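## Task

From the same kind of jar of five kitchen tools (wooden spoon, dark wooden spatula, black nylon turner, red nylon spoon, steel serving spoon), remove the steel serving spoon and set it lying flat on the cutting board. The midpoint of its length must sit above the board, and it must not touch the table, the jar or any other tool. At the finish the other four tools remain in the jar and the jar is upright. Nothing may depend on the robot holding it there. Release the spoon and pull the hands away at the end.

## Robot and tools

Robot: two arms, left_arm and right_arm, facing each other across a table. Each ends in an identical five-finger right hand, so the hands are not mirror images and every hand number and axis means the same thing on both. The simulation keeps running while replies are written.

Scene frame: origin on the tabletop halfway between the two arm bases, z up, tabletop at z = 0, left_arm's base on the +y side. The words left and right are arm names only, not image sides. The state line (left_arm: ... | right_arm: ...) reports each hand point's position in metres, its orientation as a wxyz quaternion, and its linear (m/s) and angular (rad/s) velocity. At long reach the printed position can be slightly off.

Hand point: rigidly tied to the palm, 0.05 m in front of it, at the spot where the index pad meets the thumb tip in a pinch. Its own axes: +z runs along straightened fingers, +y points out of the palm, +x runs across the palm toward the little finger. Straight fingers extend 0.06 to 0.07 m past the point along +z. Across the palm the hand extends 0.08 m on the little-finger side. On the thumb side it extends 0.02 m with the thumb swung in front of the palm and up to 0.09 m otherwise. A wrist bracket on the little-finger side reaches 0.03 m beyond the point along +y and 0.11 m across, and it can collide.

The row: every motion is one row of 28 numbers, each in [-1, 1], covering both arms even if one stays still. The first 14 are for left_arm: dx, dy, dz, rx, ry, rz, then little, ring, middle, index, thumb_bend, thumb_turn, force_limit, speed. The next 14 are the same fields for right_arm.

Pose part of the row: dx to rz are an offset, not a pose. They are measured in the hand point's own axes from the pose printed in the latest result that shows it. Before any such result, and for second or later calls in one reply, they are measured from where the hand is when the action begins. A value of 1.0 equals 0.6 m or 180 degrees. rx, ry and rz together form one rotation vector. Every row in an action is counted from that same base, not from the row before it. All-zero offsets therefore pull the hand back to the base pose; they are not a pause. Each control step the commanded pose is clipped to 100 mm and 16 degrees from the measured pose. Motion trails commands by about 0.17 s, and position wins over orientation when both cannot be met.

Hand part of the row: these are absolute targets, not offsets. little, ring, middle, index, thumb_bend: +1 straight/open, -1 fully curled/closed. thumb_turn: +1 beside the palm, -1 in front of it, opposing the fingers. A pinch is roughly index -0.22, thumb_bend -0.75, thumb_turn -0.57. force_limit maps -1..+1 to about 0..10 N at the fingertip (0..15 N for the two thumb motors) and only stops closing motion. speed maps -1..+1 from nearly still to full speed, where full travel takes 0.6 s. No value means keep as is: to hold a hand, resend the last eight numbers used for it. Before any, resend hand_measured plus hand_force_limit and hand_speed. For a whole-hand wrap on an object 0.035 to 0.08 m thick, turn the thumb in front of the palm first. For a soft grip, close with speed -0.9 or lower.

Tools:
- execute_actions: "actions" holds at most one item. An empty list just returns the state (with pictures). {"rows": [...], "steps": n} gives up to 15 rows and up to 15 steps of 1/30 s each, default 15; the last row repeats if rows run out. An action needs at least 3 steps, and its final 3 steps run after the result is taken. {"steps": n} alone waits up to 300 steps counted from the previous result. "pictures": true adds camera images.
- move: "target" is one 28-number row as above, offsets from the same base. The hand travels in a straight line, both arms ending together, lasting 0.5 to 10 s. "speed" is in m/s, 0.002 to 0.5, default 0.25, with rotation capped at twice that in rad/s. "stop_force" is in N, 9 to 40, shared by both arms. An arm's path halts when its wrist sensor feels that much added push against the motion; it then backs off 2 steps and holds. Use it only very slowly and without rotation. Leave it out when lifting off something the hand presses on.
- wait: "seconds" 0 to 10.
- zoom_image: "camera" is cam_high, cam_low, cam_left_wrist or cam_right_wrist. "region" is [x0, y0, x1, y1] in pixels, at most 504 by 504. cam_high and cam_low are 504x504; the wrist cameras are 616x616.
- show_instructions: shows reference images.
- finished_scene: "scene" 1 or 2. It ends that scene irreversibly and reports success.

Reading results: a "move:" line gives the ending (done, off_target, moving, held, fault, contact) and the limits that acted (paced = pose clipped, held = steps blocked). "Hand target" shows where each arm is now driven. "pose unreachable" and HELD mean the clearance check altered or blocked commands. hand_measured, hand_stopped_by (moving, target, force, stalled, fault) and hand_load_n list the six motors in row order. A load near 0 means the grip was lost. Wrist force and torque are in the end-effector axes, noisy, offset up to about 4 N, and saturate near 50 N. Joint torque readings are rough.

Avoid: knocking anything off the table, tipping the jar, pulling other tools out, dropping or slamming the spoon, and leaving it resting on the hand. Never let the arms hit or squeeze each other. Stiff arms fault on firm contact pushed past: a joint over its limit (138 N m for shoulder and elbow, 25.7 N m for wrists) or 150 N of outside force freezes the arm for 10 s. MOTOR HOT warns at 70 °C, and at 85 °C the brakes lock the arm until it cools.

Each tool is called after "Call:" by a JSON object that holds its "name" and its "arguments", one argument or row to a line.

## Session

Call:
{"name": "execute_actions", "arguments": {
  "actions": []
}}

Scene clock: 0.00 s of 5600.00 s.
left_arm: end_effector_position=(+0.2911, +0.4773, +0.4819) hand_measured=(+1.000, +1.000, +1.000, +1.000, +1.000, +1.000) hand_load_n=(+0.0, +0.0, +0.0, +0.0, +0.0, +0.0) hand_stopped_by=(target, target, target, target, target, target) hand_force_limit=0.00 hand_speed=-0.80 end_effector_quat_wxyz=(-0.006, +0.398, +0.917, +0.002) end_effector_velocity=(+0.000, -0.000, -0.000) end_effector_angular_velocity=(-0.001, -0.000, -0.002) | right_arm: end_effector_position=(+0.1633, -0.2559, +0.4691) hand_measured=(+1.000, +1.000, +1.000, +1.000, +1.000, +1.000) hand_load_n=(+0.0, +0.0, +0.0, +0.0, +0.0, +0.0) hand_stopped_by=(target, target, target, target, target, target) hand_force_limit=0.00 hand_speed=-0.80 end_effector_quat_wxyz=(+0.004, -0.315, +0.949, +0.001) end_effector_velocity=(-0.000, -0.000, +0.000) end_effector_angular_velocity=(-0.001, -0.000, +0.003)
Joint positions: left_arm=[ 0.558 -1.754  1.359  1.977  1.575 -1.858] | right_arm=[-1.178 -1.721  1.364  1.921  1.57  -1.856]
Joint velocities: left_arm=[ 0.    -0.     0.    -0.001  0.     0.002] | right_arm=[ 0.001  0.    -0.     0.     0.001 -0.002]
Joint torques (N m, as the arm reports them, + toward a larger angle): no reading
Motor temperatures (°C, as the motors report them): left_arm=[31 30 30 39 35 42] | right_arm=[33 29 30 40 36 38]
Wrist force (N, on the end effector, along its own x y z axes, offset not removed): no reading
Wrist torque (N m, same axes, about the end effector's origin, offset not removed): no reading
Hand target (left_arm): +0.291, +0.477, +0.482; -0.006, +0.398, +0.917, +0.002
Hand target (right_arm): +0.163, -0.256, +0.469; +0.004, -0.315, +0.949, +0.001

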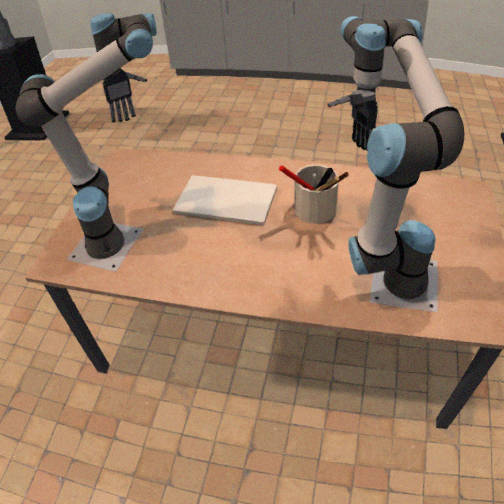

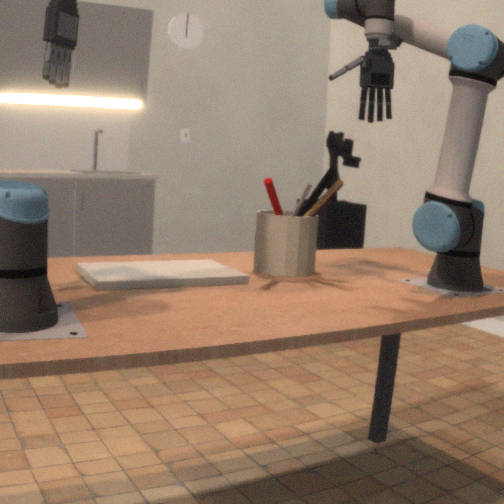

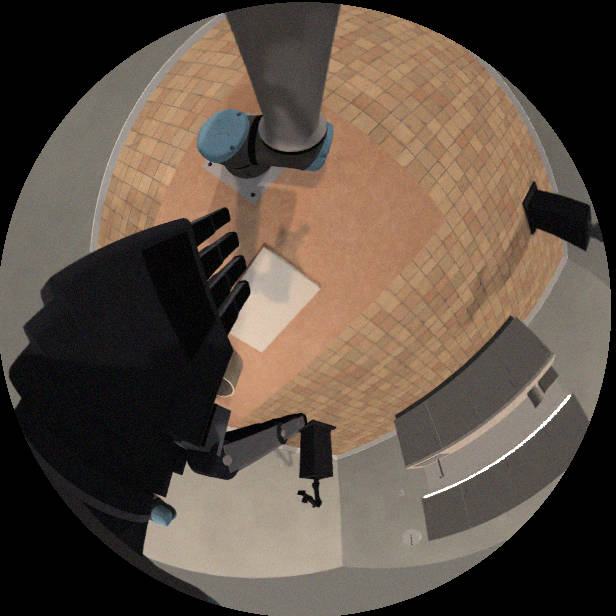

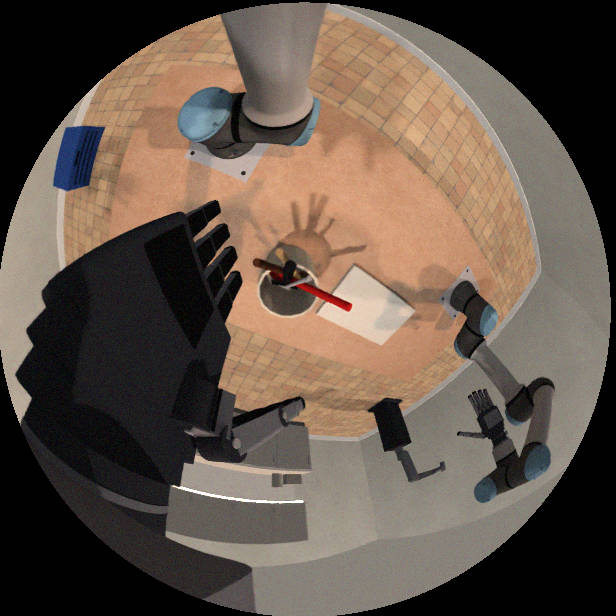

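Call:
{"name": "zoom_image", "arguments": {
  "camera": "cam_right_wrist",
  "region": [230,230,370,350]
}}

Call:
{"name": "zoom_image", "arguments": {
  "camera": "cam_high",
  "region": [260,150,380,240]
}}

Call:
{"name": "zoom_image", "arguments": {
  "camera": "cam_low",
  "region": [230,160,370,290]
}}

Region (230, 230, 370, 350) of cam_right_wrist's 616x616 image, scaled by 3.600, with more detail than that image has; it fills the top 432 rows of this view, and the rest is white.

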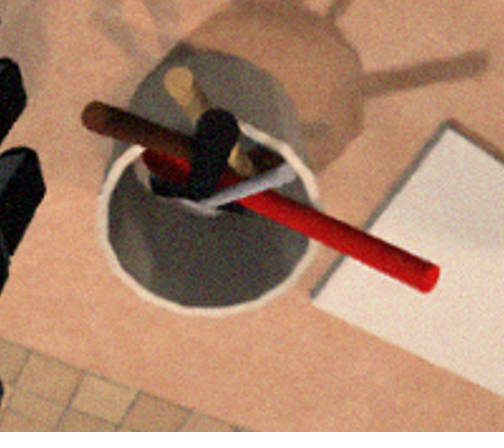

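Region (260, 150, 380, 240) of cam_high's 504x504 image, scaled by 4.200, with more detail than that image has; it fills the top 378 rows of this view, and the rest is white.

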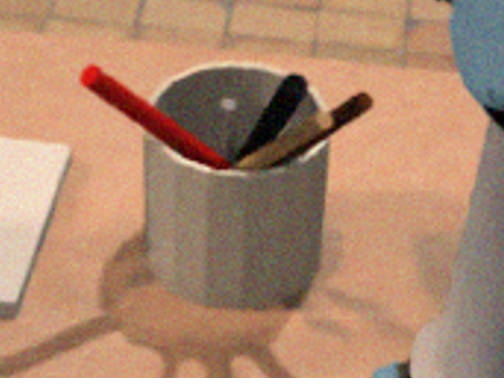

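Region (230, 160, 370, 290) of cam_low's 504x504 image, scaled by 3.600, with more detail than that image has; it fills the top 468 rows of this view, and the rest is white.

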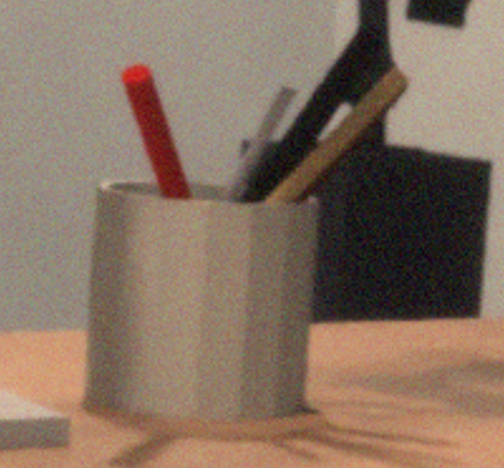

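Call:
{"name": "move", "arguments": {
  "target": [0,0,0,0,0,0,1,1,1,1,1,1,0,-0.8, -0.17,0.053,0.26,0.385,-0.385,-0.385,-1,-1,-1,0.2,0.4,-0.57,0.3,-0.6]
}}

Scene clock: 6.37 s of 5600.00 s.
left_arm: end_effector_position=(+0.2911, +0.4773, +0.4819) hand_measured=(+1.000, +1.000, +1.000, +1.000, +1.000, +1.000) hand_load_n=(+0.0, +0.0, +0.0, +0.0, +0.0, +0.0) hand_stopped_by=(target, target, target, target, target, target) hand_force_limit=0.00 hand_speed=-0.80 end_effector_quat_wxyz=(-0.006, +0.398, +0.917, +0.002) end_effector_velocity=(+0.000, +0.000, +0.000) end_effector_angular_velocity=(-0.000, -0.001, +0.000) | right_arm: end_effector_position=(+0.2266, -0.1685, +0.3142) hand_measured=(-1.000, -1.000, -1.000, +0.200, +0.400, -0.570) hand_load_n=(+0.0, +0.0, +0.0, +0.0, +0.0, +0.0) hand_stopped_by=(target, target, target, target, target, target) hand_force_limit=0.30 hand_speed=-0.60 end_effector_quat_wxyz=(+0.634, -0.629, +0.317, -0.318) end_effector_velocity=(+0.000, +0.000, -0.001) end_effector_angular_velocity=(+0.001, -0.006, +0.018)
Joint positions: left_arm=[ 0.558 -1.754  1.359  1.977  1.575 -1.858] | right_arm=[-0.902 -2.276  2.312 -0.043  1.564 -3.14 ]
Joint velocities: left_arm=[-0.    -0.    -0.001  0.    -0.001 -0.001] | right_arm=[-0.034 -0.014  0.009 -0.    -0.051 -0.002]
Joint torques (N m, as the arm reports them, + toward a larger angle): left_arm=[ -2.02  -9.02 -20.94   2.01   0.07   0.02] | right_arm=[-12.59  -4.14 -14.    -4.17  -2.02  -2.07]
Motor temperatures (°C, as the motors report them): left_arm=[31 30 30 39 35 42] | right_arm=[33 29 30 40 36 38]
Wrist force (N, on the end effector, along its own x y z axes, offset not removed): left_arm=[0.2 -0.9 0.6] | right_arm=[1.7 1.9 3.0]
Wrist torque (N m, same axes, about the end effector's origin, offset not removed): left_arm=[-0.13 -0.30 0.03] | right_arm=[0.24 -0.43 0.13]
Hand target (left_arm): +0.291, +0.477, +0.482; -0.006, +0.398, +0.917, +0.002
Hand target (right_arm): +0.227, -0.168, +0.314; +0.635, -0.629, +0.316, -0.318
Off the commanded pose (left_arm): 0.000 m, 0 deg.
Off the commanded pose (right_arm): 0.001 m, 0 deg.
Kept back: nothing.
move: done

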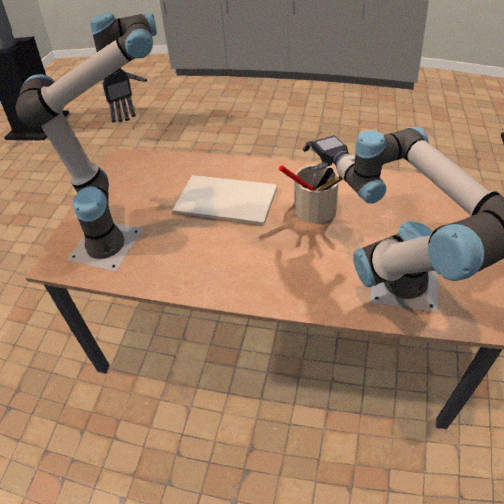

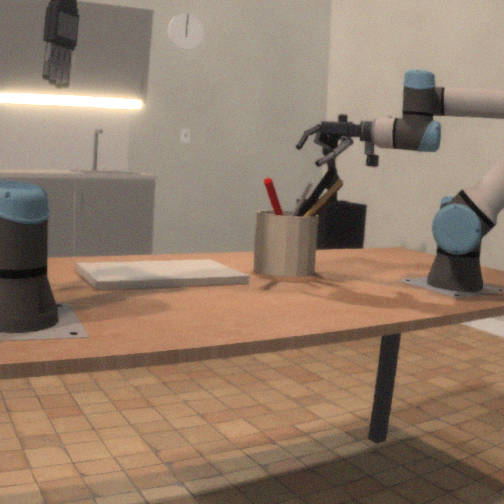

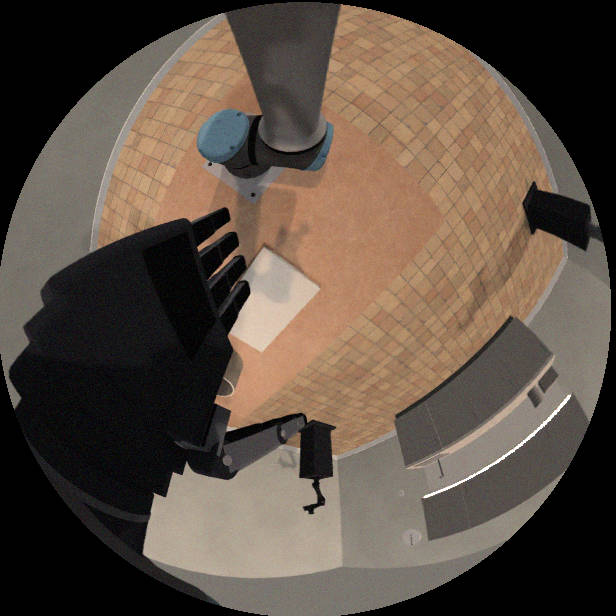

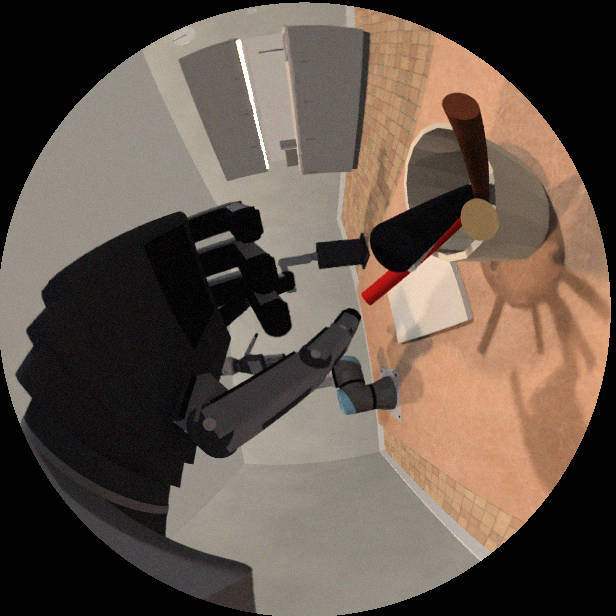

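Call:
{"name": "move", "arguments": {
  "target": [0,0,0,0,0,0,1,1,1,1,1,1,0,-0.8, 0.2,-0.05,-0.12,0,0,0,-1,-1,-1,0.2,0.4,-0.57,0.3,-0.6]
}}

Scene clock: 8.17 s of 5600.00 s.
left_arm: end_effector_position=(+0.2911, +0.4773, +0.4819) hand_measured=(+1.000, +1.000, +1.000, +1.000, +1.000, +1.000) hand_load_n=(+0.0, +0.0, +0.0, +0.0, +0.0, +0.0) hand_stopped_by=(target, target, target, target, target, target) hand_force_limit=0.00 hand_speed=-0.80 end_effector_quat_wxyz=(-0.006, +0.398, +0.917, +0.002) end_effector_velocity=(-0.000, -0.000, -0.000) end_effector_angular_velocity=(+0.001, +0.001, -0.002) | right_arm: end_effector_position=(+0.2402, -0.3059, +0.3435) hand_measured=(-1.000, -1.000, -1.000, +0.200, +0.400, -0.570) hand_load_n=(+0.0, +0.0, +0.0, +0.0, +0.0, +0.0) hand_stopped_by=(target, target, target, target, target, target) hand_force_limit=0.30 hand_speed=-0.60 end_effector_quat_wxyz=(+0.527, -0.583, +0.412, -0.460) end_effector_velocity=(-0.001, -0.002, +0.001) end_effector_angular_velocity=(-0.014, +0.008, -0.002)
Joint positions: left_arm=[ 0.558 -1.754  1.359  1.977  1.575 -1.858] | right_arm=[-1.374 -2.62   2.264  0.376  1.493 -3.245]
Joint velocities: left_arm=[-0.001  0.     0.     0.     0.     0.001] | right_arm=[ 0.08   0.037 -0.012 -0.015  0.082 -0.011]
Joint torques (N m, as the arm reports them, + toward a larger angle): left_arm=[ -1.11  -9.53 -20.07   2.07   0.16   0.12] | right_arm=[ 16.38  23.9  -32.3   -4.02   2.47  -2.1 ]
Motor temperatures (°C, as the motors report them): left_arm=[31 30 30 39 35 42] | right_arm=[33 29 30 40 36 38]
Wrist force (N, on the end effector, along its own x y z axes, offset not removed): left_arm=[-0.6 -1.4 1.6] | right_arm=[0.7 2.1 2.8]
Wrist torque (N m, same axes, about the end effector's origin, offset not removed): left_arm=[-0.23 -0.32 -0.09] | right_arm=[0.33 -0.41 0.09]
Hand target (left_arm): +0.291, +0.477, +0.482; -0.006, +0.398, +0.917, +0.002
Hand target (right_arm): +0.240, -0.306, +0.344; -0.526, +0.584, -0.412, +0.461
Off the commanded pose (left_arm): 0.000 m, 0 deg.
Off the commanded pose (right_arm): 0.002 m, 24 deg; orientation clipped at the last step of the last action.
Kept back: nothing.
move: off_target (right_arm); limits=paced

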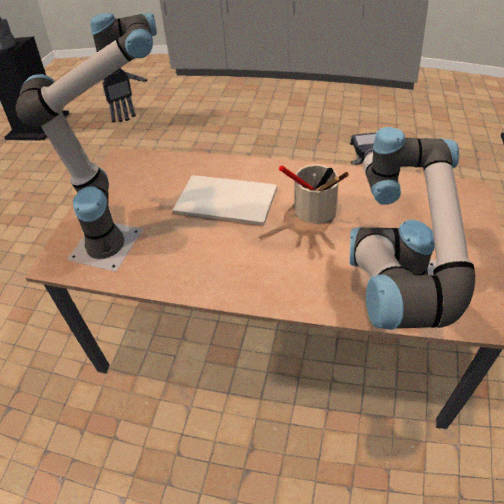

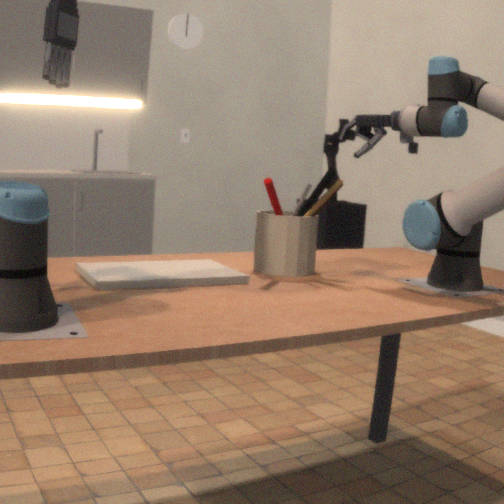

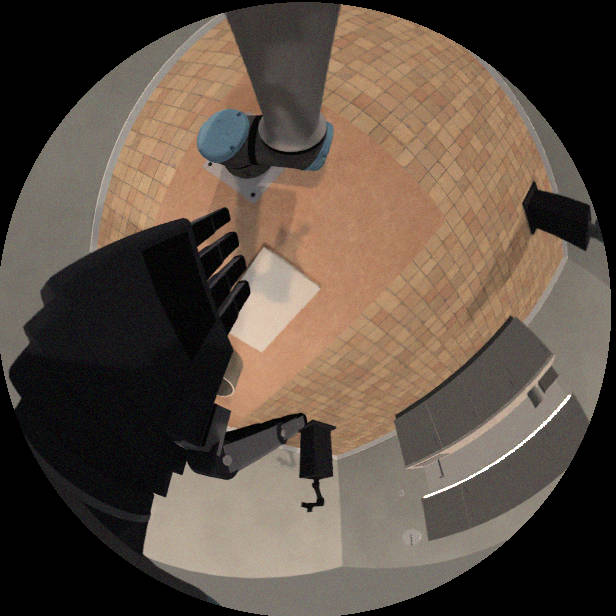

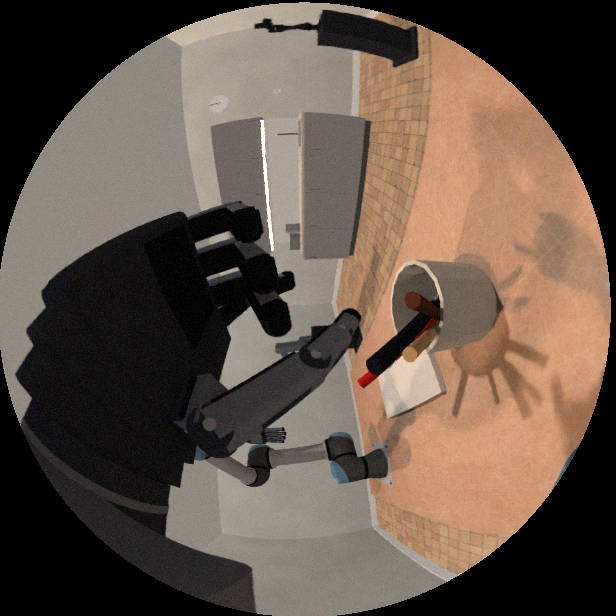

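Call:
{"name": "move", "arguments": {
  "target": [0,0,0,0,0,0,1,1,1,1,1,1,0,-0.8, -0.23,0.08,-0.02,0,-0.1,0,-1,-1,-1,0.2,0.4,-0.57,0.3,-0.6]
}}

Call:
{"name": "zoom_image", "arguments": {
  "camera": "cam_right_wrist",
  "region": [250,150,600,500]
}}

Call:
{"name": "zoom_image", "arguments": {
  "camera": "cam_low",
  "region": [230,100,430,290]
}}

Scene clock: 10.60 s of 5600.00 s.
left_arm: end_effector_position=(+0.2911, +0.4773, +0.4819) hand_measured=(+1.000, +1.000, +1.000, +1.000, +1.000, +1.000) hand_load_n=(+0.0, +0.0, +0.0, +0.0, +0.0, +0.0) hand_stopped_by=(target, target, target, target, target, target) hand_force_limit=0.00 hand_speed=-0.80 end_effector_quat_wxyz=(-0.006, +0.398, +0.917, +0.002) end_effector_velocity=(+0.000, -0.001, -0.001) end_effector_angular_velocity=(+0.003, +0.002, +0.003) | right_arm: end_effector_position=(+0.1959, -0.1806, +0.2817) hand_measured=(-1.000, -1.000, -1.000, +0.200, +0.400, -0.570) hand_load_n=(+0.0, +0.0, +0.0, +0.0, +0.0, +0.0) hand_stopped_by=(target, target, target, target, target, target) hand_force_limit=0.30 hand_speed=-0.60 end_effector_quat_wxyz=(+0.586, -0.648, +0.324, -0.362) end_effector_velocity=(+0.001, -0.000, +0.000) end_effector_angular_velocity=(-0.004, -0.003, -0.020)
Joint positions: left_arm=[ 0.558 -1.754  1.359  1.977  1.575 -1.858] | right_arm=[-0.589 -2.194  2.324 -0.075  1.963 -3.211]
Joint velocities: left_arm=[ 0.001  0.003 -0.     0.001  0.    -0.002] | right_arm=[ 0.034  0.02  -0.007 -0.013  0.054 -0.002]
Joint torques (N m, as the arm reports them, + toward a larger angle): left_arm=[ -1.16  -9.24 -19.96   2.13   0.07   0.06] | right_arm=[ 14.48  13.99 -32.3   -4.06   1.89  -2.19]
Motor temperatures (°C, as the motors report them): left_arm=[31 30 30 39 35 42] | right_arm=[33 29 30 40 36 38]
Wrist force (N, on the end effector, along its own x y z axes, offset not removed): left_arm=[0.1 -0.8 0.8] | right_arm=[1.0 2.0 1.8]
Wrist torque (N m, same axes, about the end effector's origin, offset not removed): left_arm=[-0.19 -0.31 0.04] | right_arm=[0.35 -0.35 0.10]
Hand target (left_arm): +0.291, +0.477, +0.482; -0.006, +0.398, +0.917, +0.002
Hand target (right_arm): +0.196, -0.181, +0.282; -0.585, +0.648, -0.325, +0.363
Off the commanded pose (left_arm): 0.000 m, 0 deg.
Off the commanded pose (right_arm): 0.000 m, 0 deg.
Kept back: nothing.
move: done

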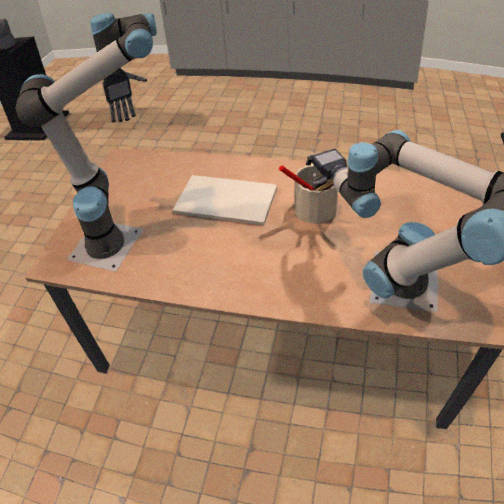

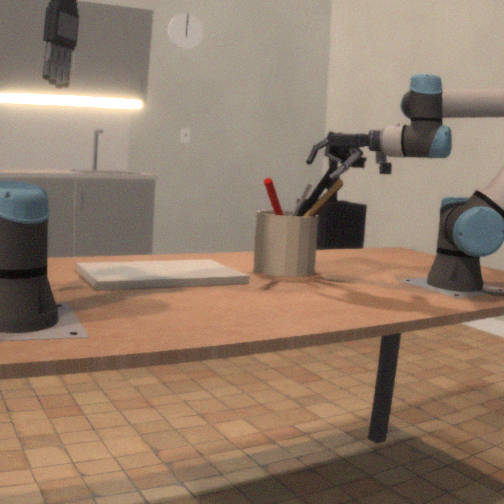

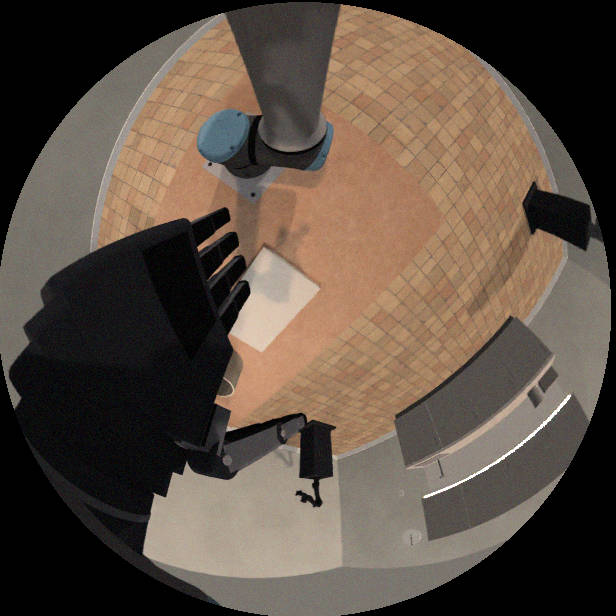

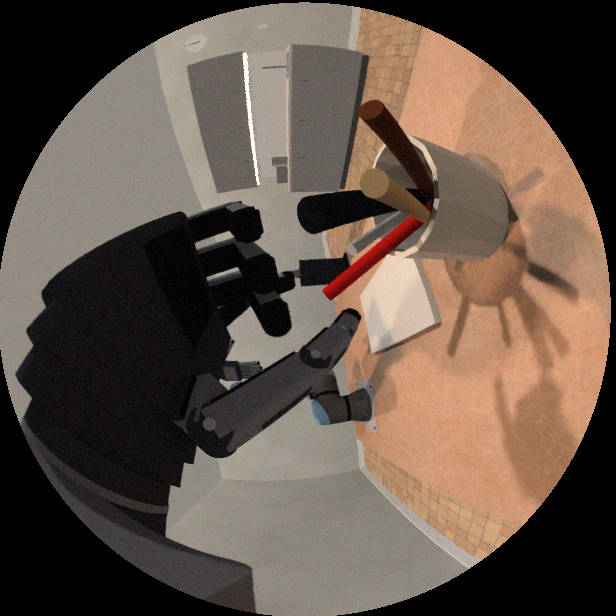

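Region (250, 150, 600, 500) of cam_right_wrist's 616x616 image, scaled by 1.440, with more detail than that image has.

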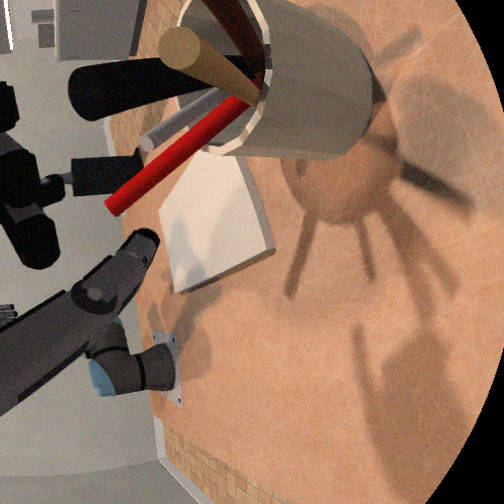

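Region (230, 100, 430, 290) of cam_low's 504x504 image, scaled by 2.520, with more detail than that image has; it fills the top 479 rows of this view, and the rest is white.

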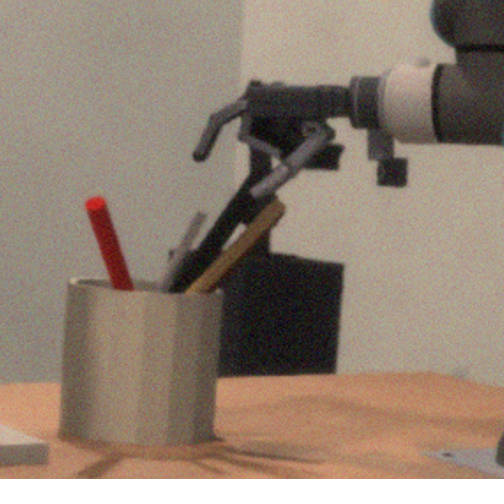

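Call:
{"name": "move", "arguments": {
  "target": [0,0,0,0,0,0,1,1,1,1,1,1,0,-0.8, 0.04,0.03,0.04,0,0,0,-1,-1,-1,0.2,0.4,-0.57,0.3,-0.6],
  "speed": 0.1
}}

Call:
{"name": "zoom_image", "arguments": {
  "camera": "cam_low",
  "region": [230,100,430,290]
}}

Call:
{"name": "zoom_image", "arguments": {
  "camera": "cam_high",
  "region": [260,130,400,240]
}}

Scene clock: 11.93 s of 5600.00 s.
left_arm: end_effector_position=(+0.2911, +0.4773, +0.4819) hand_measured=(+1.000, +1.000, +1.000, +1.000, +1.000, +1.000) hand_load_n=(+0.0, +0.0, +0.0, +0.0, +0.0, +0.0) hand_stopped_by=(target, target, target, target, target, target) hand_force_limit=0.00 hand_speed=-0.80 end_effector_quat_wxyz=(-0.006, +0.398, +0.917, +0.002) end_effector_velocity=(-0.000, +0.000, -0.000) end_effector_angular_velocity=(+0.001, +0.002, +0.003) | right_arm: end_effector_position=(+0.2287, -0.1900, +0.2649) hand_measured=(-1.000, -1.000, -1.000, +0.200, +0.400, -0.570) hand_load_n=(+0.0, +0.0, +0.0, +0.0, +0.0, +0.0) hand_stopped_by=(target, target, target, target, target, target) hand_force_limit=0.30 hand_speed=-0.60 end_effector_quat_wxyz=(+0.586, -0.648, +0.324, -0.363) end_effector_velocity=(+0.002, -0.000, -0.001) end_effector_angular_velocity=(+0.002, +0.002, +0.009)
Joint positions: left_arm=[ 0.558 -1.754  1.359  1.977  1.575 -1.858] | right_arm=[-0.827 -2.242  2.384 -0.091  1.726 -3.224]
Joint velocities: left_arm=[ 0.001  0.001  0.     0.001  0.001 -0.002] | right_arm=[-0.033 -0.01   0.006  0.005 -0.042  0.   ]
Joint torques (N m, as the arm reports them, + toward a larger angle): left_arm=[ -1.62  -8.89 -20.52   2.03   0.02   0.09] | right_arm=[-11.03  -5.7  -12.12   1.52  -1.66  -2.27]
Motor temperatures (°C, as the motors report them): left_arm=[31 30 30 39 35 42] | right_arm=[33 29 30 40 36 38]
Wrist force (N, on the end effector, along its own x y z axes, offset not removed): left_arm=[-0.9 -1.5 1.6] | right_arm=[1.8 1.3 3.9]
Wrist torque (N m, same axes, about the end effector's origin, offset not removed): left_arm=[-0.28 -0.11 -0.05] | right_arm=[0.17 -0.53 0.21]
Hand target (left_arm): +0.291, +0.477, +0.482; -0.006, +0.398, +0.917, +0.002
Hand target (right_arm): +0.229, -0.190, +0.265; -0.586, +0.648, -0.324, +0.362
Off the commanded pose (left_arm): 0.000 m, 0 deg.
Off the commanded pose (right_arm): 0.000 m, 0 deg.
Kept back: nothing.
move: done

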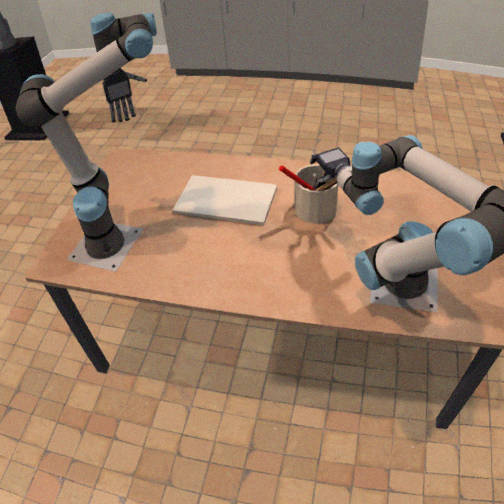

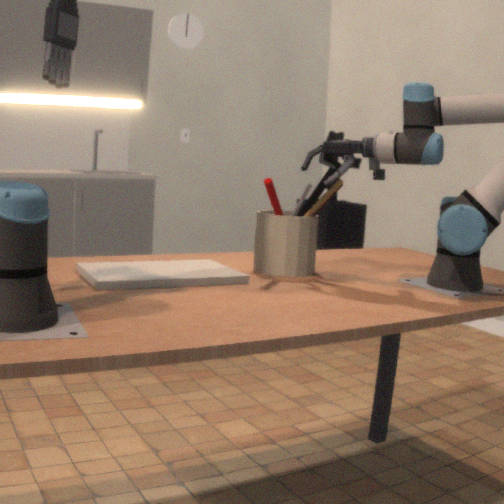

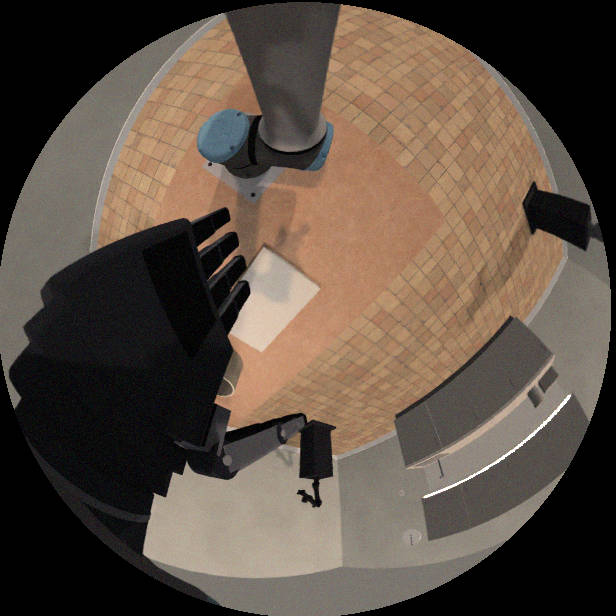

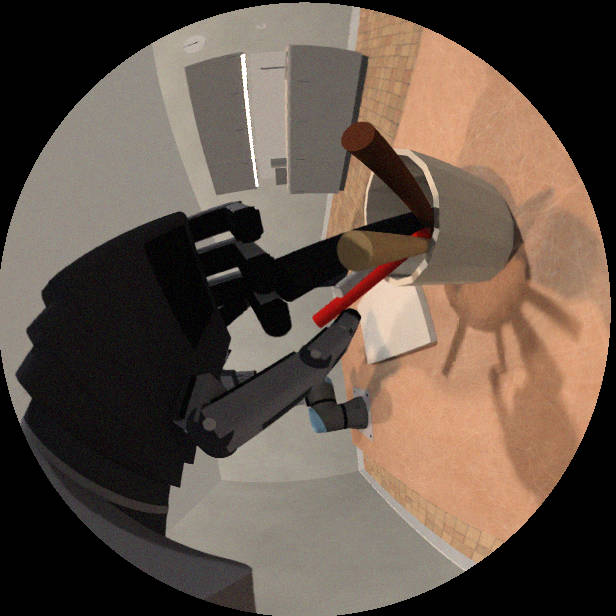

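Region (230, 100, 430, 290) of cam_low's 504x504 image, scaled by 2.520, with more detail than that image has; it fills the top 479 rows of this view, and the rest is white.

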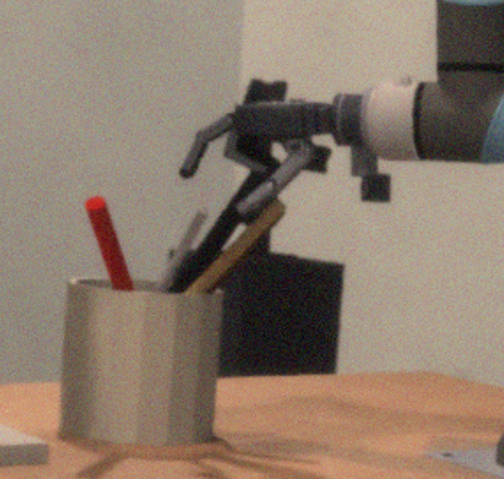

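Region (260, 130, 400, 240) of cam_high's 504x504 image, scaled by 3.600, with more detail than that image has; it fills the top 396 rows of this view, and the rest is white.

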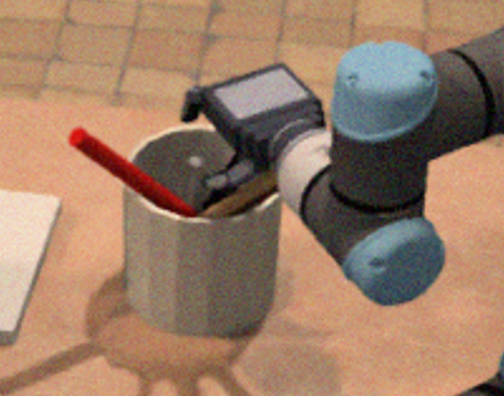

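Call:
{"name": "move", "arguments": {
  "target": [0,0,0,0,0,0,1,1,1,1,1,1,0,-0.8, -0.05,0,0.02,0,0,0,-1,-1,-1,0.2,0.4,-0.57,0.3,-0.6],
  "speed": 0.06
}}

Call:
{"name": "zoom_image", "arguments": {
  "camera": "cam_low",
  "region": [230,100,430,290]
}}

Call:
{"name": "zoom_image", "arguments": {
  "camera": "cam_high",
  "region": [260,130,400,240]
}}

Call:
{"name": "zoom_image", "arguments": {
  "camera": "cam_right_wrist",
  "region": [200,180,480,400]
}}

Scene clock: 13.17 s of 5600.00 s.
left_arm: end_effector_position=(+0.2911, +0.4773, +0.4819) hand_measured=(+1.000, +1.000, +1.000, +1.000, +1.000, +1.000) hand_load_n=(+0.0, +0.0, +0.0, +0.0, +0.0, +0.0) hand_stopped_by=(target, target, target, target, target, target) hand_force_limit=0.00 hand_speed=-0.80 end_effector_quat_wxyz=(-0.006, +0.398, +0.917, +0.002) end_effector_velocity=(-0.000, +0.000, +0.000) end_effector_angular_velocity=(-0.000, +0.000, -0.001) | right_arm: end_effector_position=(+0.2231, -0.1588, +0.2617) hand_measured=(-1.000, -1.002, -1.000, +0.200, +0.400, -0.570) hand_load_n=(+0.0, -16.5, -4.5, +0.0, +0.0, +0.0) hand_stopped_by=(target, target, target, target, target, target) hand_force_limit=0.30 hand_speed=-0.60 end_effector_quat_wxyz=(+0.586, -0.648, +0.324, -0.363) end_effector_velocity=(-0.001, +0.003, -0.001) end_effector_angular_velocity=(-0.002, -0.000, -0.004)
Joint positions: left_arm=[ 0.558 -1.754  1.359  1.977  1.575 -1.858] | right_arm=[-0.644 -2.098  2.338 -0.186  1.907 -3.214]
Joint velocities: left_arm=[-0.001 -0.001 -0.     0.001  0.001 -0.   ] | right_arm=[ 0.023  0.018 -0.007 -0.01   0.028 -0.   ]
Joint torques (N m, as the arm reports them, + toward a larger angle): left_arm=[ -1.23  -9.37 -20.34   2.08   0.08   0.16] | right_arm=[ 11.06  21.91 -20.01  -0.18   1.28   2.88]
Motor temperatures (°C, as the motors report them): left_arm=[31 30 30 39 35 42] | right_arm=[33 29 30 40 36 38]
Wrist force (N, on the end effector, along its own x y z axes, offset not removed): left_arm=[-1.4 0.0 1.3] | right_arm=[7.7 -28.0 -16.2]
Wrist torque (N m, same axes, about the end effector's origin, offset not removed): left_arm=[-0.06 -0.08 0.00] | right_arm=[-0.43 0.00 -0.80]
Hand target (left_arm): +0.291, +0.477, +0.482; -0.006, +0.398, +0.917, +0.002
Hand target (right_arm): +0.223, -0.158, +0.262; -0.586, +0.648, -0.324, +0.363
Off the commanded pose (left_arm): 0.000 m, 0 deg.
Off the commanded pose (right_arm): 0.000 m, 0 deg.
Kept back: nothing.
move: done

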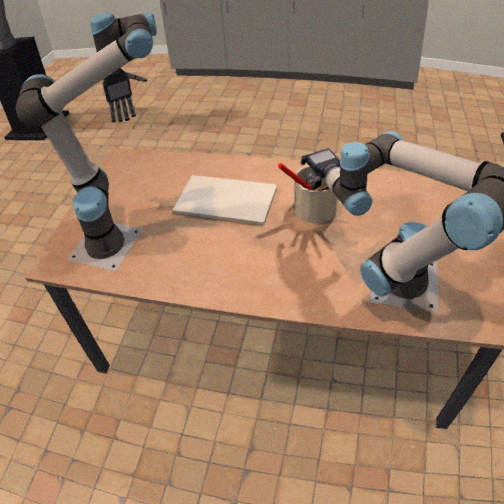

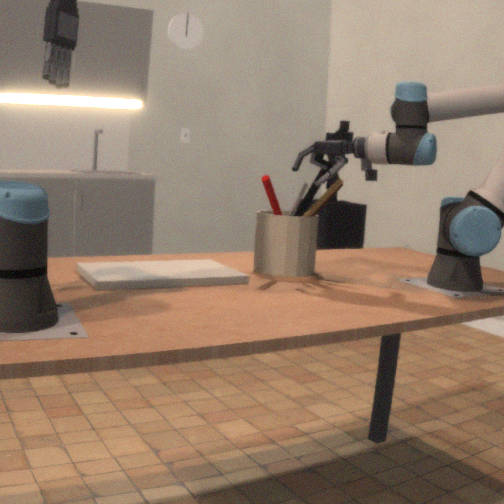

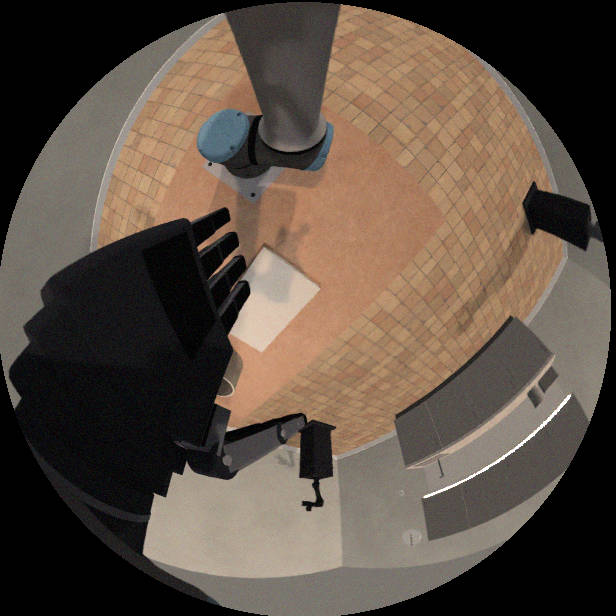

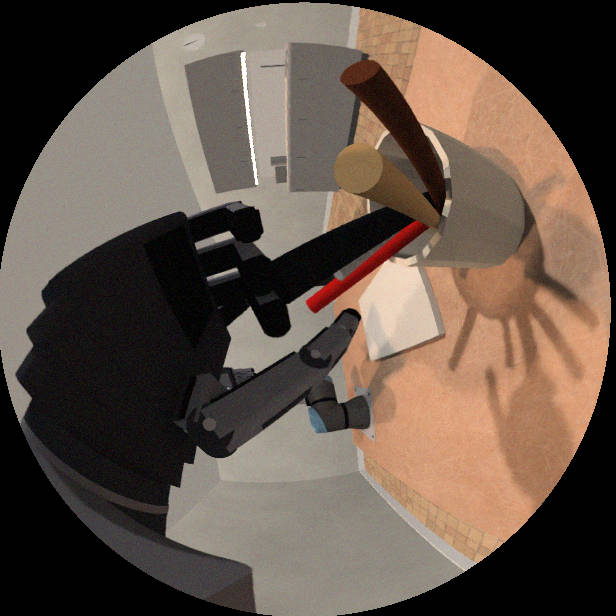

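Region (230, 100, 430, 290) of cam_low's 504x504 image, scaled by 2.520, with more detail than that image has; it fills the top 479 rows of this view, and the rest is white.

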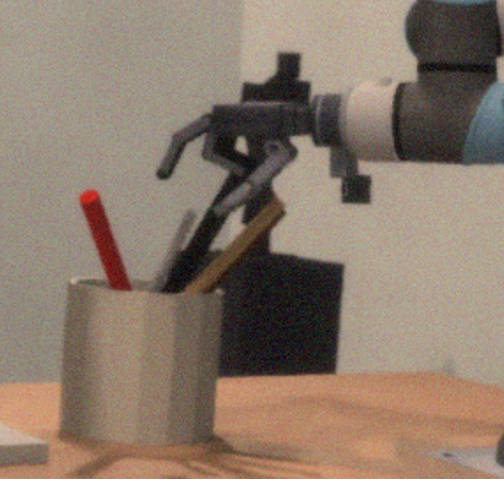

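Region (260, 130, 400, 240) of cam_high's 504x504 image, scaled by 3.600, with more detail than that image has; it fills the top 396 rows of this view, and the rest is white.

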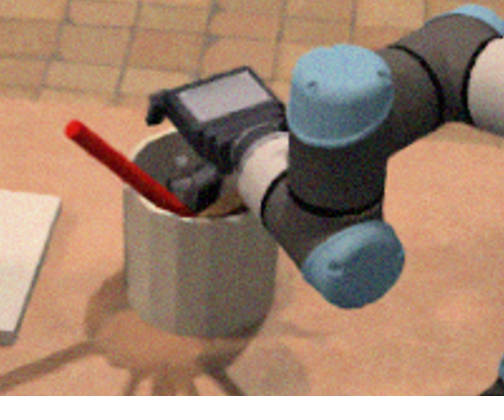

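Region (200, 180, 480, 400) of cam_right_wrist's 616x616 image, scaled by 1.800, with more detail than that image has; it fills the top 396 rows of this view, and the rest is white.

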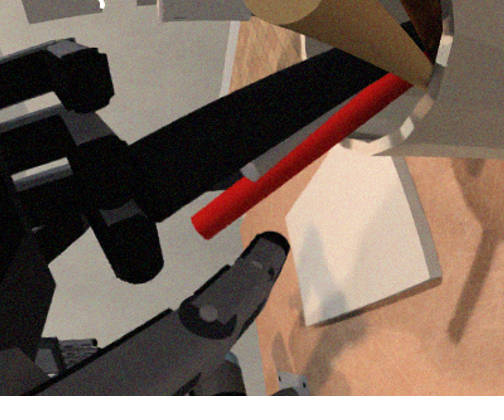

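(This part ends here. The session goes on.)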